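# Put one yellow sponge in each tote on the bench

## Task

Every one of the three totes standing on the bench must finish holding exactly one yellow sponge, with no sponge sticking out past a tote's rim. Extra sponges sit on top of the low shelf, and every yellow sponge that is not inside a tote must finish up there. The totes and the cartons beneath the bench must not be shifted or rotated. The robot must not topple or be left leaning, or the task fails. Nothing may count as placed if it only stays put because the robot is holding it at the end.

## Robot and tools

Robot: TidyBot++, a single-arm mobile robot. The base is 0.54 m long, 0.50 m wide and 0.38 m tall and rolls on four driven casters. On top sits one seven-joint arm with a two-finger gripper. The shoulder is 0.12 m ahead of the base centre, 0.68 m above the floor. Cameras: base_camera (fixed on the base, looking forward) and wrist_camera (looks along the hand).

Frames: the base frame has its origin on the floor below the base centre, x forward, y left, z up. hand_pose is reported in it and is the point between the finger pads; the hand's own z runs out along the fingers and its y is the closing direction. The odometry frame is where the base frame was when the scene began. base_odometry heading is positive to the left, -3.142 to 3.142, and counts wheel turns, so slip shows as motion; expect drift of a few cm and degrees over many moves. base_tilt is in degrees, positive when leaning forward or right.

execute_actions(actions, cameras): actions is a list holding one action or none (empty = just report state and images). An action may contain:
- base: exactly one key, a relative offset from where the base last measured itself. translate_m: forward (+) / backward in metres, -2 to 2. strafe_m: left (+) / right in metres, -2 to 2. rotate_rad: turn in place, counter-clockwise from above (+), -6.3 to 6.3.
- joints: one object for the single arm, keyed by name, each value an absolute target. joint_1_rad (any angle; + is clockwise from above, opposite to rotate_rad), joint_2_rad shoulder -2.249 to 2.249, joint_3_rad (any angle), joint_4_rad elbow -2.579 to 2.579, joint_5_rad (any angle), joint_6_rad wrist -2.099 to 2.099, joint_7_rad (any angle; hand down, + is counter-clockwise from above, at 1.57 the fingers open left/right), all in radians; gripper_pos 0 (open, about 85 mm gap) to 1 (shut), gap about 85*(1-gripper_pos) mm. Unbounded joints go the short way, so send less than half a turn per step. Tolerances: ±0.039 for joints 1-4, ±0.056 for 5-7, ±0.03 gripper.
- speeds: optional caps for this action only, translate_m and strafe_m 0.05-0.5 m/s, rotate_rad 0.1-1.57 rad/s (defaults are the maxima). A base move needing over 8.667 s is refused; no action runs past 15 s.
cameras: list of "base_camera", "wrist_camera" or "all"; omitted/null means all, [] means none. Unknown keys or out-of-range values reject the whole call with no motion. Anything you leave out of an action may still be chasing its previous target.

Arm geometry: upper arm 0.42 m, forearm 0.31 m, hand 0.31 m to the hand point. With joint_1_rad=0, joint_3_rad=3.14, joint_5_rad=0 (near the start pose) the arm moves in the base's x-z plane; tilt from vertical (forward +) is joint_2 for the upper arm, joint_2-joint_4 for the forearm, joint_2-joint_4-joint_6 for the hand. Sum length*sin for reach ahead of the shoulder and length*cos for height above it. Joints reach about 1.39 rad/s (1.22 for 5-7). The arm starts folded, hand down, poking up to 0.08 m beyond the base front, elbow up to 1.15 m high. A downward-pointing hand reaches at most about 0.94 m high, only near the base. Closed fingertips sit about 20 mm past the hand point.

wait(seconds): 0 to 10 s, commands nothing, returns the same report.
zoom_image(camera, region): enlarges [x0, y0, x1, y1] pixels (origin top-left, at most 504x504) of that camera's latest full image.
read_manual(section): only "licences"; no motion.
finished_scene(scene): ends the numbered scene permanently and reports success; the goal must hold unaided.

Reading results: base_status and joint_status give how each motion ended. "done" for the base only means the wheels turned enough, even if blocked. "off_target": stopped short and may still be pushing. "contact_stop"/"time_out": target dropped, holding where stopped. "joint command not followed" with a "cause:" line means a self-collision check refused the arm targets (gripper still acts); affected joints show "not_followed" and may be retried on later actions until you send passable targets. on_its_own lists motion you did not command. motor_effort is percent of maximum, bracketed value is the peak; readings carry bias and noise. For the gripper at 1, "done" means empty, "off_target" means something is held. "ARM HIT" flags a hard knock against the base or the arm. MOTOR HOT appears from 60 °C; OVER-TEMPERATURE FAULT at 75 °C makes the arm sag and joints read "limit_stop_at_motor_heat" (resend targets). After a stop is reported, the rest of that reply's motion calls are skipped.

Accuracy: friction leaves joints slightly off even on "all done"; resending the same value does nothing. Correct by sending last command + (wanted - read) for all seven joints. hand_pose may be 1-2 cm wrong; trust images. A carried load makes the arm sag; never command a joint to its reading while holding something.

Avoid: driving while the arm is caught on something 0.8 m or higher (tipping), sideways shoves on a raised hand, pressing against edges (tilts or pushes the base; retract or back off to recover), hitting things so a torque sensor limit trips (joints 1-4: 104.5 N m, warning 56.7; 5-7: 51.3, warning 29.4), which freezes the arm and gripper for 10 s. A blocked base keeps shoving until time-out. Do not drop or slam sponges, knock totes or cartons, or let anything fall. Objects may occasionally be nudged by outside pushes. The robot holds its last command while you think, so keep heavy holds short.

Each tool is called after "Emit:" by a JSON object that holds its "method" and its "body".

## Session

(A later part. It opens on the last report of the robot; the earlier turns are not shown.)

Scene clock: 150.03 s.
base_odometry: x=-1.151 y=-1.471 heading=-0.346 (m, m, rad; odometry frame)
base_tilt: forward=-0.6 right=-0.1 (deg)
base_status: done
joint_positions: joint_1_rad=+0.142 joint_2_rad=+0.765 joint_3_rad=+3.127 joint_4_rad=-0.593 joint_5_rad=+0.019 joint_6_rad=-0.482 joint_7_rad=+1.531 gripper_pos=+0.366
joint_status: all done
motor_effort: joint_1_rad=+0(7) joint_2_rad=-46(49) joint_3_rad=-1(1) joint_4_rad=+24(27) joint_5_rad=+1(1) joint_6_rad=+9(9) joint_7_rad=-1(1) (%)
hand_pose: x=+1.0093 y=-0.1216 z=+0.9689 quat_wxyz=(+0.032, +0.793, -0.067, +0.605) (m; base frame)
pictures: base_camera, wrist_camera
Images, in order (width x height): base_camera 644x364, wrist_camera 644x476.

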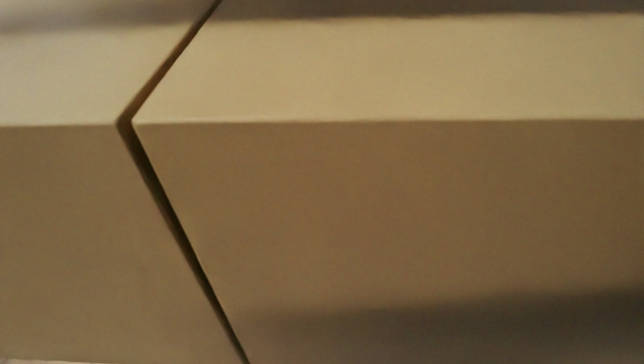

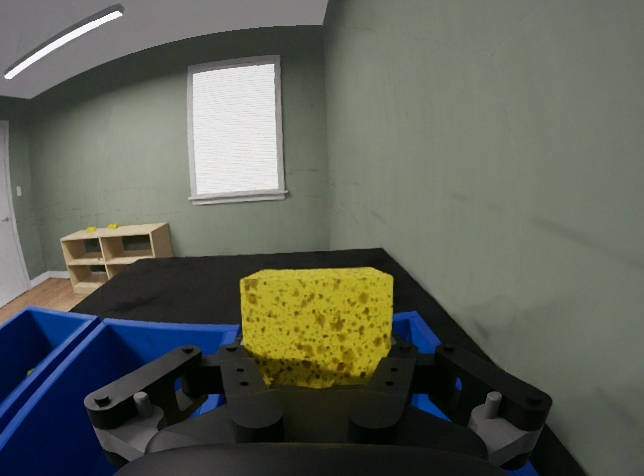

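Emit:
{"method": "execute_actions", "body": {"actions": [{"joints":{"joint_6_rad":-0.6}}], "cameras": []}}

Emit:
{"method": "execute_actions", "body": {"actions": [{"joints":{"gripper_pos":0}}], "cameras": []}}

Emit:
{"method": "execute_actions", "body": {"actions": [{"joints":{"joint_2_rad":0.5,"joint_4_rad":-0.5,"joint_6_rad":-1.45,"joint_1_rad":0.1}}], "cameras": ["wrist_camera"]}}

Scene clock: 155.07 s.
base_odometry: x=-1.151 y=-1.471 heading=-0.346 (m, m, rad; odometry frame)
base_tilt: forward=-0.5 right=-0.1 (deg)
base_status: not commanded
joint_positions: joint_1_rad=+0.142 joint_2_rad=+0.762 joint_3_rad=+3.127 joint_4_rad=-0.596 joint_5_rad=+0.019 joint_6_rad=-0.580 joint_7_rad=+1.531 gripper_pos=+0.366
joint_status: all done
motor_effort: joint_1_rad=+0(0) joint_2_rad=-46(48) joint_3_rad=+0(0) joint_4_rad=+24(25) joint_5_rad=+1(1) joint_6_rad=+8(10) joint_7_rad=-1(1) (%)
hand_pose: x=+0.9988 y=-0.1204 z=+0.9411 quat_wxyz=(+0.031, +0.821, -0.069, +0.565) (m; base frame)
pictures: none
No camera images: the call's "cameras" was empty. Leave "cameras" out to get every camera's image.

Scene clock: 156.17 s.
base_odometry: x=-1.151 y=-1.471 heading=-0.346 (m, m, rad; odometry frame)
base_tilt: forward=-0.6 right=-0.2 (deg)
base_status: not commanded
joint_positions: joint_1_rad=+0.142 joint_2_rad=+0.762 joint_3_rad=+3.127 joint_4_rad=-0.596 joint_5_rad=+0.019 joint_6_rad=-0.580 joint_7_rad=+1.531 gripper_pos=+0.000
joint_status: all done
motor_effort: joint_1_rad=+0(0) joint_2_rad=-46(46) joint_3_rad=+0(1) joint_4_rad=+24(24) joint_5_rad=+2(1) joint_6_rad=+8(8) joint_7_rad=-1(1) (%)
hand_pose: x=+0.9988 y=-0.1204 z=+0.9411 quat_wxyz=(+0.031, +0.821, -0.069, +0.565) (m; base frame)
pictures: none
No camera images: the call's "cameras" was empty. Leave "cameras" out to get every camera's image.

Scene clock: 157.73 s.
base_odometry: x=-1.151 y=-1.471 heading=-0.346 (m, m, rad; odometry frame)
base_tilt: forward=-0.5 right=-0.2 (deg)
base_status: not commanded
joint_positions: joint_1_rad=+0.119 joint_2_rad=+0.495 joint_3_rad=+3.127 joint_4_rad=-0.502 joint_5_rad=+0.019 joint_6_rad=-1.428 joint_7_rad=+1.531 gripper_pos=+0.000
joint_status: all done
motor_effort: joint_1_rad=+0(0) joint_2_rad=-35(48) joint_3_rad=+0(0) joint_4_rad=+20(26) joint_5_rad=+1(1) joint_6_rad=+6(9) joint_7_rad=-1(1) (%)
hand_pose: x=+0.7825 y=-0.0773 z=+0.9881 quat_wxyz=(+0.018, +0.934, -0.071, +0.350) (m; base frame)
pictures: wrist_camera
Images, in order (width x height): wrist_camera 644x476.

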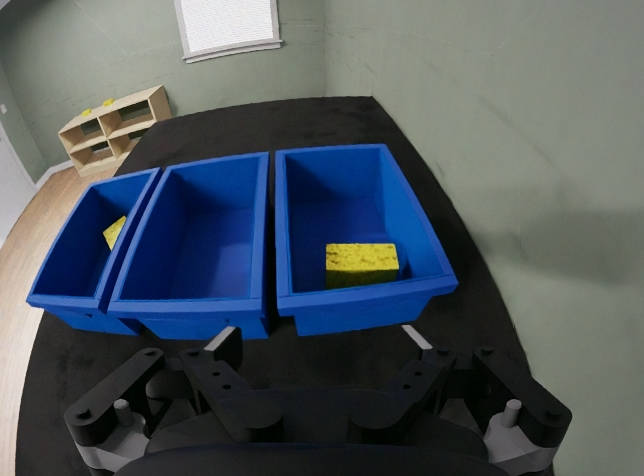

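Emit:
{"method": "execute_actions", "body": {"actions": [{"base":{"translate_m":-0.12},"joints":{"joint_1_rad":0,"joint_2_rad":0.2,"joint_4_rad":-1.15,"joint_6_rad":-1.6}}], "cameras": []}}

Emit:
{"method": "execute_actions", "body": {"actions": [{"base":{"strafe_m":1.6}}], "cameras": []}}

Emit:
{"method": "execute_actions", "body": {"actions": [{"base":{"translate_m":2.0}}], "cameras": []}}

Emit:
{"method": "execute_actions", "body": {"actions": [{"base":{"translate_m":0.45},"joints":{"joint_6_rad":-1.75}}]}}

Scene clock: 164.90 s.
base_odometry: x=-1.264 y=-1.430 heading=-0.346 (m, m, rad; odometry frame)
base_tilt: forward=-0.6 right=-0.2 (deg)
base_status: done
joint_positions: joint_1_rad=+0.020 joint_2_rad=+0.226 joint_3_rad=+3.127 joint_4_rad=-1.142 joint_5_rad=+0.019 joint_6_rad=-1.571 joint_7_rad=+1.531 gripper_pos=+0.000
joint_status: all done
motor_effort: joint_1_rad=+0(0) joint_2_rad=-25(39) joint_3_rad=+0(1) joint_4_rad=+20(21) joint_5_rad=+2(2) joint_6_rad=+2(7) joint_7_rad=-1(1) (%)
hand_pose: x=+0.5839 y=-0.0079 z=+0.8505 quat_wxyz=(+0.006, +0.995, -0.024, +0.102) (m; base frame)
pictures: none
No camera images: the call's "cameras" was empty. Leave "cameras" out to get every camera's image.

Scene clock: 169.47 s.
base_odometry: x=-0.721 y=+0.075 heading=-0.346 (m, m, rad; odometry frame)
base_tilt: forward=-0.5 right=-0.2 (deg)
base_status: done
joint_positions: joint_1_rad=+0.010 joint_2_rad=+0.224 joint_3_rad=+3.127 joint_4_rad=-1.142 joint_5_rad=+0.019 joint_6_rad=-1.571 joint_7_rad=+1.531 gripper_pos=+0.000
joint_status: not commanded
motor_effort: joint_1_rad=+1(3) joint_2_rad=-25(26) joint_3_rad=+1(2) joint_4_rad=+19(20) joint_5_rad=+2(2) joint_6_rad=+3(2) joint_7_rad=-1(1) (%)
hand_pose: x=+0.5834 y=-0.0031 z=+0.8512 quat_wxyz=(+0.006, +0.995, -0.019, +0.102) (m; base frame)
pictures: none
No camera images: the call's "cameras" was empty. Leave "cameras" out to get every camera's image.

Scene clock: 174.83 s.
base_odometry: x=+1.161 y=-0.602 heading=-0.346 (m, m, rad; odometry frame)
base_tilt: forward=-0.6 right=-0.2 (deg)
base_status: done
joint_positions: joint_1_rad=+0.010 joint_2_rad=+0.213 joint_3_rad=+3.127 joint_4_rad=-1.143 joint_5_rad=+0.019 joint_6_rad=-1.574 joint_7_rad=+1.531 gripper_pos=+0.000
joint_status: not commanded
motor_effort: joint_1_rad=+0(1) joint_2_rad=-25(28) joint_3_rad=+0(0) joint_4_rad=+20(21) joint_5_rad=+2(1) joint_6_rad=+2(3) joint_7_rad=-1(1) (%)
hand_pose: x=+0.5803 y=-0.0031 z=+0.8560 quat_wxyz=(+0.006, +0.994, -0.019, +0.106) (m; base frame)
pictures: none
No camera images: the call's "cameras" was empty. Leave "cameras" out to get every camera's image.

Scene clock: 177.00 s.
base_odometry: x=+1.584 y=-0.755 heading=-0.345 (m, m, rad; odometry frame)
base_tilt: forward=-0.6 right=-0.2 (deg)
base_status: done
joint_positions: joint_1_rad=+0.010 joint_2_rad=+0.211 joint_3_rad=+3.127 joint_4_rad=-1.145 joint_5_rad=+0.019 joint_6_rad=-1.737 joint_7_rad=+1.531 gripper_pos=+0.000
joint_status: all done
motor_effort: joint_1_rad=+0(2) joint_2_rad=-23(28) joint_3_rad=+0(2) joint_4_rad=+19(20) joint_5_rad=+1(3) joint_6_rad=+1(3) joint_7_rad=-1(1) (%)
hand_pose: x=+0.5290 y=-0.0032 z=+0.8496 quat_wxyz=(+0.007, +0.999, -0.019, +0.025) (m; base frame)
pictures: base_camera, wrist_camera
Images, in order (width x height): base_camera 644x364, wrist_camera 644x476.

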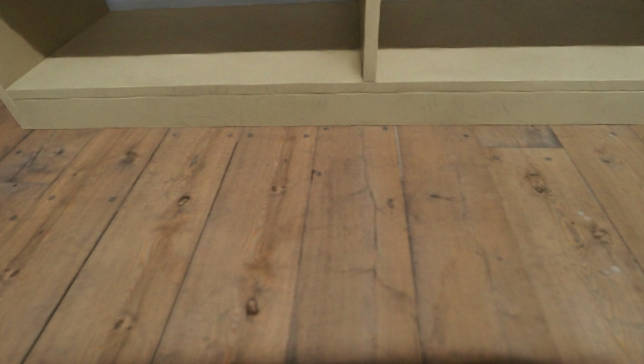

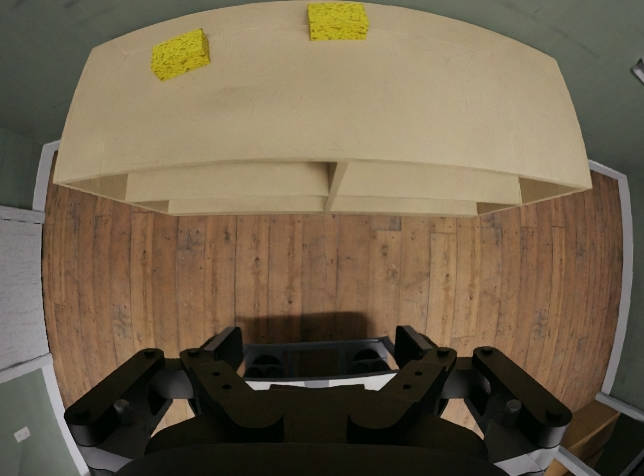

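Emit:
{"method": "execute_actions", "body": {"actions": [{"base":{"translate_m":0.19},"joints":{"joint_7_rad":0.0}}], "cameras": []}}

Emit:
{"method": "execute_actions", "body": {"actions": [{"joints":{"joint_2_rad":0.805,"joint_4_rad":-0.55,"joint_6_rad":-1.8}}]}}

Scene clock: 181.13 s.
base_odometry: x=+1.763 y=-0.819 heading=-0.345 (m, m, rad; odometry frame)
base_tilt: forward=-0.6 right=-0.2 (deg)
base_status: done
joint_positions: joint_1_rad=+0.010 joint_2_rad=+0.209 joint_3_rad=+3.127 joint_4_rad=-1.145 joint_5_rad=+0.019 joint_6_rad=-1.737 joint_7_rad=+0.021 gripper_pos=+0.000
joint_status: all done
motor_effort: joint_1_rad=+1(2) joint_2_rad=-23(28) joint_3_rad=+0(1) joint_4_rad=+18(19) joint_5_rad=+2(2) joint_6_rad=+1(2) joint_7_rad=-1(1) (%)
hand_pose: x=+0.5287 y=-0.0032 z=+0.8504 quat_wxyz=(-0.012, +0.715, -0.699, +0.024) (m; base frame)
pictures: none
No camera images: the call's "cameras" was empty. Leave "cameras" out to get every camera's image.

Scene clock: 183.00 s.
base_odometry: x=+1.763 y=-0.819 heading=-0.345 (m, m, rad; odometry frame)
base_tilt: forward=-0.6 right=-0.2 (deg)
base_status: not commanded
joint_positions: joint_1_rad=+0.010 joint_2_rad=+0.797 joint_3_rad=+3.127 joint_4_rad=-0.564 joint_5_rad=+0.019 joint_6_rad=-1.768 joint_7_rad=+0.021 gripper_pos=+0.000
joint_status: all done
motor_effort: joint_1_rad=+0(1) joint_2_rad=-43(44) joint_3_rad=+0(0) joint_4_rad=+19(20) joint_5_rad=+2(2) joint_6_rad=+0(1) joint_7_rad=-1(1) (%)
hand_pose: x=+0.7312 y=-0.0047 z=+0.7304 quat_wxyz=(-0.001, +0.713, -0.701, +0.008) (m; base frame)
pictures: base_camera, wrist_camera
Images, in order (width x height): base_camera 644x364, wrist_camera 644x476.

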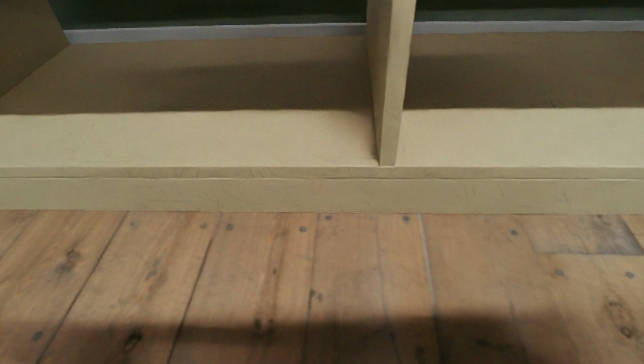

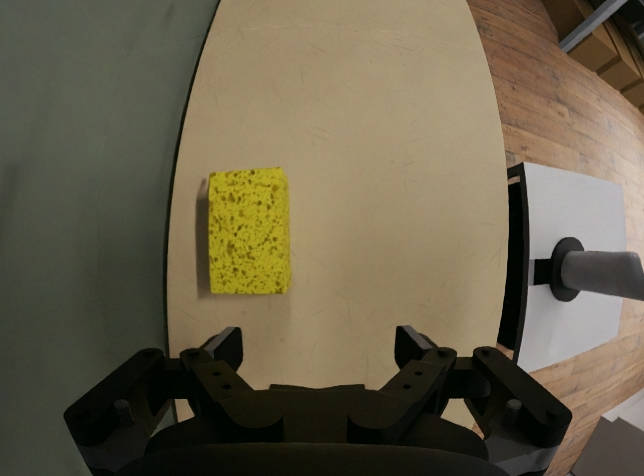

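Emit:
{"method": "execute_actions", "body": {"actions": [{"base":{"strafe_m":-0.06}}], "cameras": []}}

Emit:
{"method": "execute_actions", "body": {"actions": [{"base":{"translate_m":0.052},"joints":{"joint_2_rad":0.81,"joint_4_rad":-0.76,"joint_6_rad":-1.56}}]}}

Scene clock: 188.00 s.
base_odometry: x=+1.743 y=-0.875 heading=-0.345 (m, m, rad; odometry frame)
base_tilt: forward=-0.6 right=-0.2 (deg)
base_status: done
joint_positions: joint_1_rad=+0.008 joint_2_rad=+0.797 joint_3_rad=+3.127 joint_4_rad=-0.563 joint_5_rad=+0.019 joint_6_rad=-1.770 joint_7_rad=+0.021 gripper_pos=+0.000
joint_status: not commanded
motor_effort: joint_1_rad=+1(4) joint_2_rad=-42(43) joint_3_rad=+0(2) joint_4_rad=+19(19) joint_5_rad=+2(3) joint_6_rad=+1(1) joint_7_rad=-1(1) (%)
hand_pose: x=+0.7310 y=-0.0037 z=+0.7307 quat_wxyz=(-0.001, +0.714, -0.700, +0.007) (m; base frame)
pictures: none
No camera images: the call's "cameras" was empty. Leave "cameras" out to get every camera's image.

Scene clock: 189.20 s.
base_odometry: x=+1.792 y=-0.893 heading=-0.345 (m, m, rad; odometry frame)
base_tilt: forward=-0.6 right=-0.2 (deg)
base_status: done
joint_positions: joint_1_rad=+0.008 joint_2_rad=+0.802 joint_3_rad=+3.127 joint_4_rad=-0.753 joint_5_rad=+0.019 joint_6_rad=-1.590 joint_7_rad=+0.021 gripper_pos=+0.000
joint_status: all done
motor_effort: joint_1_rad=+0(2) joint_2_rad=-42(44) joint_3_rad=+0(1) joint_4_rad=+19(21) joint_5_rad=+2(3) joint_6_rad=+0(1) joint_7_rad=-1(1) (%)
hand_pose: x=+0.7347 y=-0.0032 z=+0.6682 quat_wxyz=(+0.004, +0.715, -0.699, +0.002) (m; base frame)
pictures: base_camera, wrist_camera
Images, in order (width x height): base_camera 644x364, wrist_camera 644x476.

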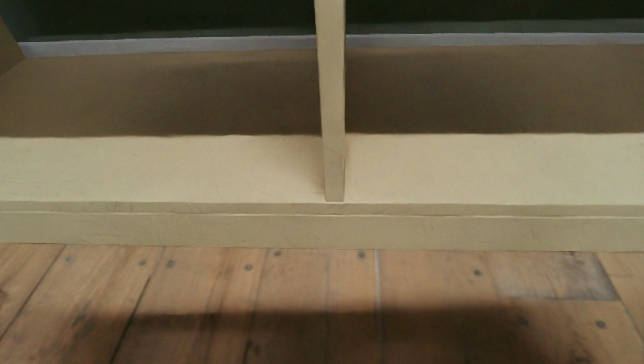

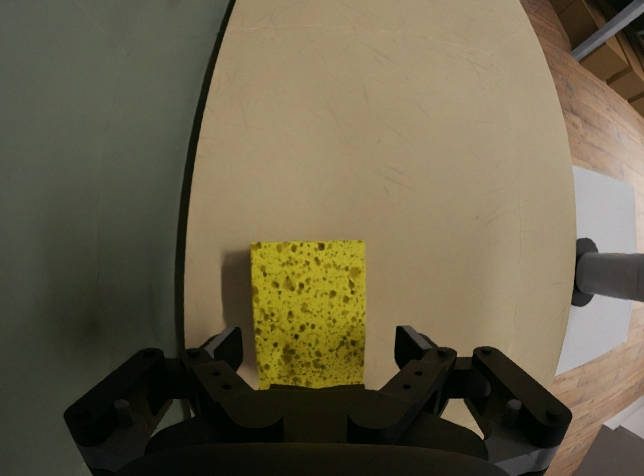

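Slightly off; nudge forward 0.008 and descend.

Emit:
{"method": "execute_actions", "body": {"actions": [{"base":{"translate_m":0.008},"joints":{"joint_2_rad":0.82,"joint_4_rad":-0.89,"joint_6_rad":-1.42}}], "cameras": ["wrist_camera"]}}

Emit:
{"method": "execute_actions", "body": {"actions": [{"joints":{"gripper_pos":1}}], "cameras": ["wrist_camera"]}}

Scene clock: 196.50 s.
base_odometry: x=+1.800 y=-0.896 heading=-0.346 (m, m, rad; odometry frame)
base_tilt: forward=-0.6 right=-0.2 (deg)
base_status: done
joint_positions: joint_1_rad=+0.008 joint_2_rad=+0.807 joint_3_rad=+3.127 joint_4_rad=-0.883 joint_5_rad=+0.019 joint_6_rad=-1.450 joint_7_rad=+0.021 gripper_pos=+0.000
joint_status: all done
motor_effort: joint_1_rad=+1(3) joint_2_rad=-42(45) joint_3_rad=+0(2) joint_4_rad=+19(19) joint_5_rad=+1(2) joint_6_rad=+0(0) joint_7_rad=-1(1) (%)
hand_pose: x=+0.7354 y=-0.0027 z=+0.6242 quat_wxyz=(+0.003, +0.716, -0.698, +0.004) (m; base frame)
pictures: wrist_camera
Images, in order (width x height): wrist_camera 644x476.

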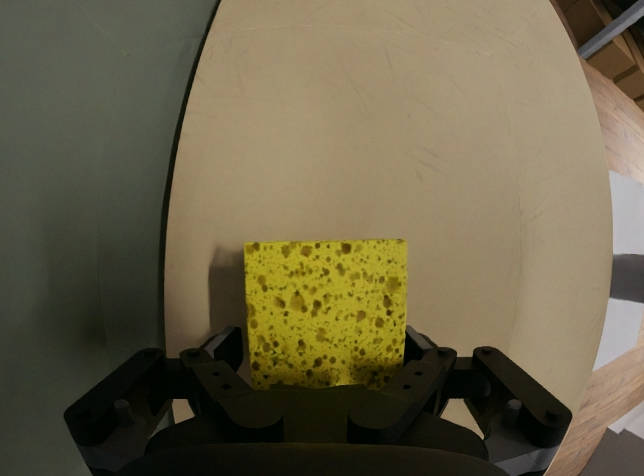

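Scene clock: 197.60 s.
base_odometry: x=+1.800 y=-0.896 heading=-0.346 (m, m, rad; odometry frame)
base_tilt: forward=-0.6 right=-0.2 (deg)
base_status: not commanded
joint_positions: joint_1_rad=+0.008 joint_2_rad=+0.798 joint_3_rad=+3.127 joint_4_rad=-0.881 joint_5_rad=+0.019 joint_6_rad=-1.449 joint_7_rad=+0.021 gripper_pos=+0.376
joint_status: gripper_pos off_target (ended at +0.376, target +1.000)
motor_effort: joint_1_rad=+1(1) joint_2_rad=-38(42) joint_3_rad=+0(1) joint_4_rad=+17(18) joint_5_rad=+2(2) joint_6_rad=+1(2) joint_7_rad=-1(1) (%)
hand_pose: x=+0.7371 y=-0.0027 z=+0.6307 quat_wxyz=(-0.002, +0.716, -0.698, +0.008) (m; base frame)
pictures: wrist_camera
Images, in order (width x height): wrist_camera 644x476.

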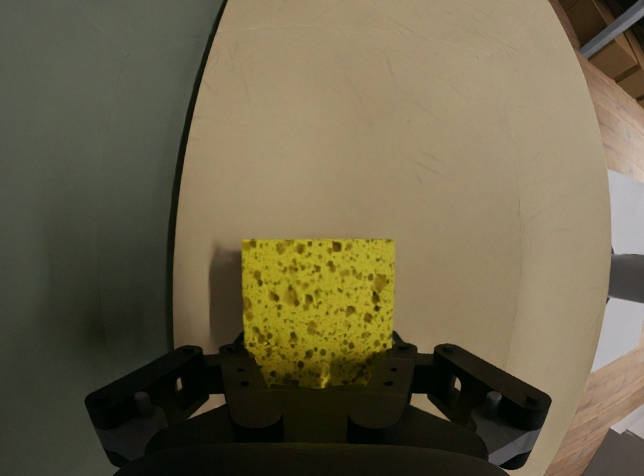

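Emit:
{"method": "execute_actions", "body": {"actions": [{"joints":{"joint_2_rad":0.5,"joint_4_rad":-0.6,"joint_6_rad":-1.7}}], "cameras": []}}

Emit:
{"method": "execute_actions", "body": {"actions": [{"base":{"translate_m":-2.0},"joints":{"joint_2_rad":0.1,"joint_4_rad":-0.8,"joint_6_rad":-1.4,"joint_7_rad":1.57}}], "cameras": []}}

Emit:
{"method": "execute_actions", "body": {"actions": [{"base":{"translate_m":-0.62}}], "cameras": []}}

Emit:
{"method": "execute_actions", "body": {"actions": [{"base":{"strafe_m":-1.3}}]}}

Scene clock: 205.07 s.
base_odometry: x=+1.800 y=-0.896 heading=-0.346 (m, m, rad; odometry frame)
base_tilt: forward=-0.6 right=-0.2 (deg)
base_status: not commanded
joint_positions: joint_1_rad=+0.008 joint_2_rad=+0.493 joint_3_rad=+3.127 joint_4_rad=-0.596 joint_5_rad=+0.019 joint_6_rad=-1.671 joint_7_rad=+0.021 gripper_pos=+0.376
joint_status: all done
motor_effort: joint_1_rad=+1(0) joint_2_rad=-33(48) joint_3_rad=+0(1) joint_4_rad=+19(23) joint_5_rad=+2(2) joint_6_rad=+4(3) joint_7_rad=-1(1) (%)
hand_pose: x=+0.7123 y=-0.0033 z=+0.9094 quat_wxyz=(-0.129, +0.701, -0.688, +0.139) (m; base frame)
pictures: none
No camera images: the call's "cameras" was empty. Leave "cameras" out to get every camera's image.

Scene clock: 210.43 s.
base_odometry: x=-0.082 y=-0.219 heading=-0.346 (m, m, rad; odometry frame)
base_tilt: forward=-0.5 right=-0.2 (deg)
base_status: done
joint_positions: joint_1_rad=+0.006 joint_2_rad=+0.104 joint_3_rad=+3.127 joint_4_rad=-0.790 joint_5_rad=+0.019 joint_6_rad=-1.430 joint_7_rad=+1.540 gripper_pos=+0.377
joint_status: all done
motor_effort: joint_1_rad=+0(3) joint_2_rad=-21(39) joint_3_rad=+0(2) joint_4_rad=+20(20) joint_5_rad=+1(3) joint_6_rad=+7(8) joint_7_rad=-1(1) (%)
hand_pose: x=+0.6345 y=-0.0011 z=+1.0845 quat_wxyz=(+0.001, +0.917, -0.013, +0.398) (m; base frame)
pictures: none
No camera images: the call's "cameras" was empty. Leave "cameras" out to get every camera's image.

Scene clock: 212.97 s.
base_odometry: x=-0.665 y=-0.009 heading=-0.346 (m, m, rad; odometry frame)
base_tilt: forward=-0.7 right=-0.3 (deg)
base_status: done
joint_positions: joint_1_rad=+0.006 joint_2_rad=+0.103 joint_3_rad=+3.127 joint_4_rad=-0.792 joint_5_rad=+0.019 joint_6_rad=-1.428 joint_7_rad=+1.540 gripper_pos=+0.377
joint_status: not commanded
motor_effort: joint_1_rad=+0(1) joint_2_rad=-21(25) joint_3_rad=+0(1) joint_4_rad=+20(21) joint_5_rad=+1(2) joint_6_rad=+6(7) joint_7_rad=-1(1) (%)
hand_pose: x=+0.6348 y=-0.0011 z=+1.0840 quat_wxyz=(+0.001, +0.917, -0.013, +0.398) (m; base frame)
pictures: none
No camera images: the call's "cameras" was empty. Leave "cameras" out to get every camera's image.

Scene clock: 216.93 s.
base_odometry: x=-1.106 y=-1.232 heading=-0.346 (m, m, rad; odometry frame)
base_tilt: forward=-0.6 right=-0.2 (deg)
base_status: done
joint_positions: joint_1_rad=+0.006 joint_2_rad=+0.103 joint_3_rad=+3.127 joint_4_rad=-0.792 joint_5_rad=+0.019 joint_6_rad=-1.428 joint_7_rad=+1.540 gripper_pos=+0.377
joint_status: not commanded
motor_effort: joint_1_rad=+0(3) joint_2_rad=-20(22) joint_3_rad=-1(3) joint_4_rad=+19(21) joint_5_rad=+1(3) joint_6_rad=+6(7) joint_7_rad=-1(1) (%)
hand_pose: x=+0.6348 y=-0.0006 z=+1.0840 quat_wxyz=(+0.001, +0.917, -0.013, +0.398) (m; base frame)
pictures: base_camera, wrist_camera
Images, in order (width x height): base_camera 644x364, wrist_camera 644x476.

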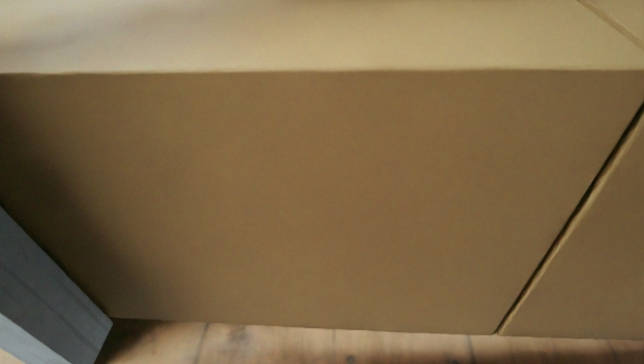

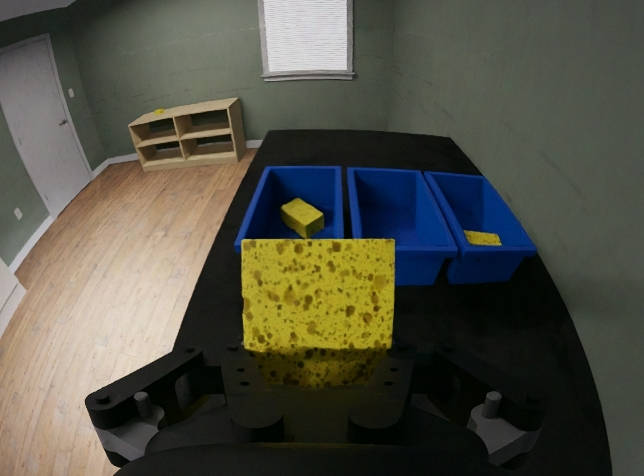

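Emit:
{"method": "execute_actions", "body": {"actions": [{"base":{"strafe_m":-0.19},"joints":{"joint_2_rad":0.6,"joint_4_rad":-0.5,"joint_6_rad":-0.8}}], "cameras": []}}

Emit:
{"method": "execute_actions", "body": {"actions": [{"base":{"translate_m":0.05},"joints":{"joint_2_rad":0.72,"joint_4_rad":-0.6,"joint_6_rad":-0.5}}]}}

Scene clock: 223.40 s.
base_odometry: x=-1.171 y=-1.411 heading=-0.346 (m, m, rad; odometry frame)
base_tilt: forward=-0.6 right=-0.2 (deg)
base_status: done
joint_positions: joint_1_rad=+0.007 joint_2_rad=+0.604 joint_3_rad=+3.127 joint_4_rad=-0.513 joint_5_rad=+0.019 joint_6_rad=-0.831 joint_7_rad=+1.540 gripper_pos=+0.377
joint_status: all done
motor_effort: joint_1_rad=+0(3) joint_2_rad=-40(44) joint_3_rad=+0(2) joint_4_rad=+23(25) joint_5_rad=+1(2) joint_6_rad=+9(9) joint_7_rad=-1(1) (%)
hand_pose: x=+0.9298 y=-0.0018 z=+1.0511 quat_wxyz=(-0.004, +0.827, -0.011, +0.562) (m; base frame)
pictures: none
No camera images: the call's "cameras" was empty. Leave "cameras" out to get every camera's image.

Scene clock: 225.03 s.
base_odometry: x=-1.124 y=-1.428 heading=-0.346 (m, m, rad; odometry frame)
base_tilt: forward=-0.6 right=-0.2 (deg)
base_status: done
joint_positions: joint_1_rad=+0.008 joint_2_rad=+0.658 joint_3_rad=+3.127 joint_4_rad=-0.601 joint_5_rad=+0.019 joint_6_rad=-0.529 joint_7_rad=+1.540 gripper_pos=+0.377
joint_status: joint_2_rad off_target (ended at +0.658, target +0.720); the others done
motor_effort: joint_1_rad=-1(4) joint_2_rad=-32(44) joint_3_rad=+0(1) joint_4_rad=+23(33) joint_5_rad=+1(2) joint_6_rad=+9(13) joint_7_rad=-1(1) (%)
hand_pose: x=+0.9793 y=-0.0023 z=+1.0446 quat_wxyz=(-0.005, +0.779, -0.010, +0.626) (m; base frame)
pictures: base_camera, wrist_camera
Images, in order (width x height): base_camera 644x364, wrist_camera 644x476.

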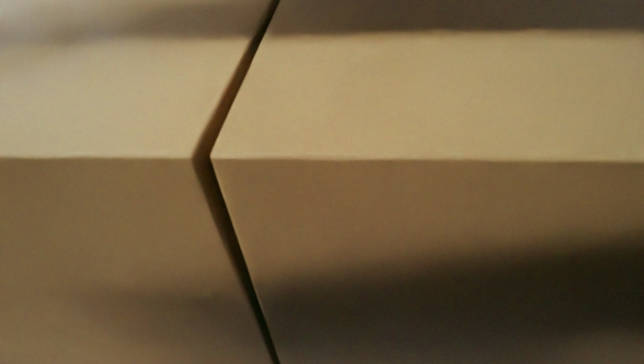

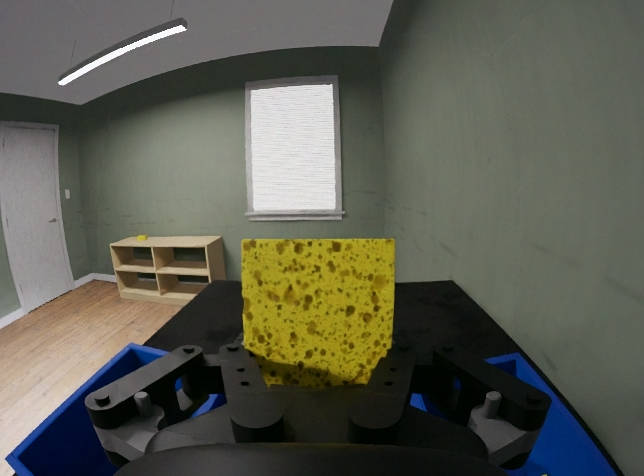

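Emit:
{"method": "execute_actions", "body": {"actions": [{"joints":{"joint_2_rad":0.65,"joint_4_rad":-0.73,"joint_6_rad":-0.6}}], "cameras": ["wrist_camera"]}}

Scene clock: 229.00 s.
base_odometry: x=-1.124 y=-1.428 heading=-0.346 (m, m, rad; odometry frame)
base_tilt: forward=-0.7 right=-0.1 (deg)
base_status: not commanded
joint_positions: joint_1_rad=+0.008 joint_2_rad=+0.653 joint_3_rad=+3.127 joint_4_rad=-0.729 joint_5_rad=+0.019 joint_6_rad=-0.576 joint_7_rad=+1.540 gripper_pos=+0.377
joint_status: all done
motor_effort: joint_1_rad=+0(1) joint_2_rad=-40(41) joint_3_rad=-1(1) joint_4_rad=+25(27) joint_5_rad=+1(1) joint_6_rad=+8(10) joint_7_rad=-1(1) (%)
hand_pose: x=+0.9717 y=-0.0017 z=+0.9572 quat_wxyz=(-0.004, +0.830, -0.010, +0.558) (m; base frame)
pictures: wrist_camera
Images, in order (width x height): wrist_camera 644x476.

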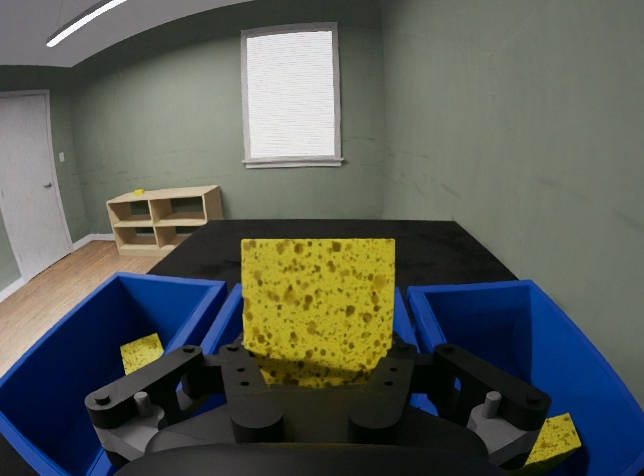

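Centred.

Emit:
{"method": "execute_actions", "body": {"actions": [{"joints":{"gripper_pos":0}}], "cameras": []}}

Emit:
{"method": "execute_actions", "body": {"actions": [{"joints":{"joint_2_rad":0.4,"joint_4_rad":-0.55,"joint_6_rad":-1.5}}], "cameras": ["wrist_camera"]}}

Scene clock: 232.47 s.
base_odometry: x=-1.124 y=-1.428 heading=-0.346 (m, m, rad; odometry frame)
base_tilt: forward=-0.5 right=-0.2 (deg)
base_status: not commanded
joint_positions: joint_1_rad=+0.008 joint_2_rad=+0.653 joint_3_rad=+3.127 joint_4_rad=-0.729 joint_5_rad=+0.019 joint_6_rad=-0.576 joint_7_rad=+1.540 gripper_pos=+0.000
joint_status: all done
motor_effort: joint_1_rad=+0(0) joint_2_rad=-40(40) joint_3_rad=+0(0) joint_4_rad=+25(24) joint_5_rad=+2(2) joint_6_rad=+8(9) joint_7_rad=-1(1) (%)
hand_pose: x=+0.9717 y=-0.0017 z=+0.9572 quat_wxyz=(-0.004, +0.830, -0.010, +0.558) (m; base frame)
pictures: none
No camera images: the call's "cameras" was empty. Leave "cameras" out to get every camera's image.

Scene clock: 234.10 s.
base_odometry: x=-1.124 y=-1.428 heading=-0.346 (m, m, rad; odometry frame)
base_tilt: forward=-0.6 right=-0.3 (deg)
base_status: not commanded
joint_positions: joint_1_rad=+0.008 joint_2_rad=+0.393 joint_3_rad=+3.127 joint_4_rad=-0.550 joint_5_rad=+0.019 joint_6_rad=-1.478 joint_7_rad=+1.540 gripper_pos=+0.000
joint_status: all done
motor_effort: joint_1_rad=+0(0) joint_2_rad=-31(46) joint_3_rad=+0(1) joint_4_rad=+20(26) joint_5_rad=+1(1) joint_6_rad=+6(9) joint_7_rad=-1(1) (%)
hand_pose: x=+0.7397 y=-0.0034 z=+1.0211 quat_wxyz=(+0.000, +0.936, -0.016, +0.352) (m; base frame)
pictures: wrist_camera
Images, in order (width x height): wrist_camera 644x476.

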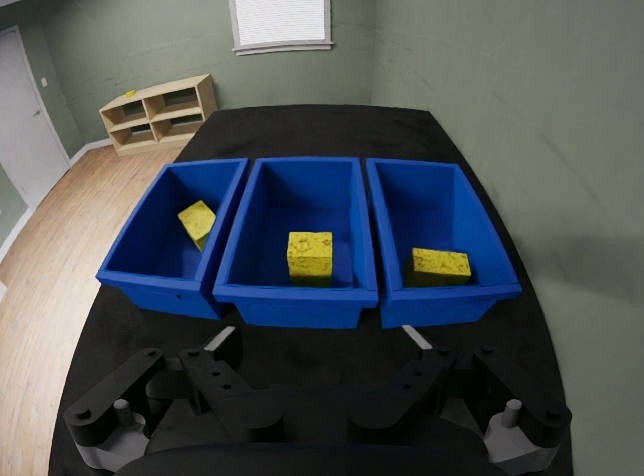

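Emit:
{"method": "finished_scene", "body": {"scene": 1}}

The scene is finished: the task was done.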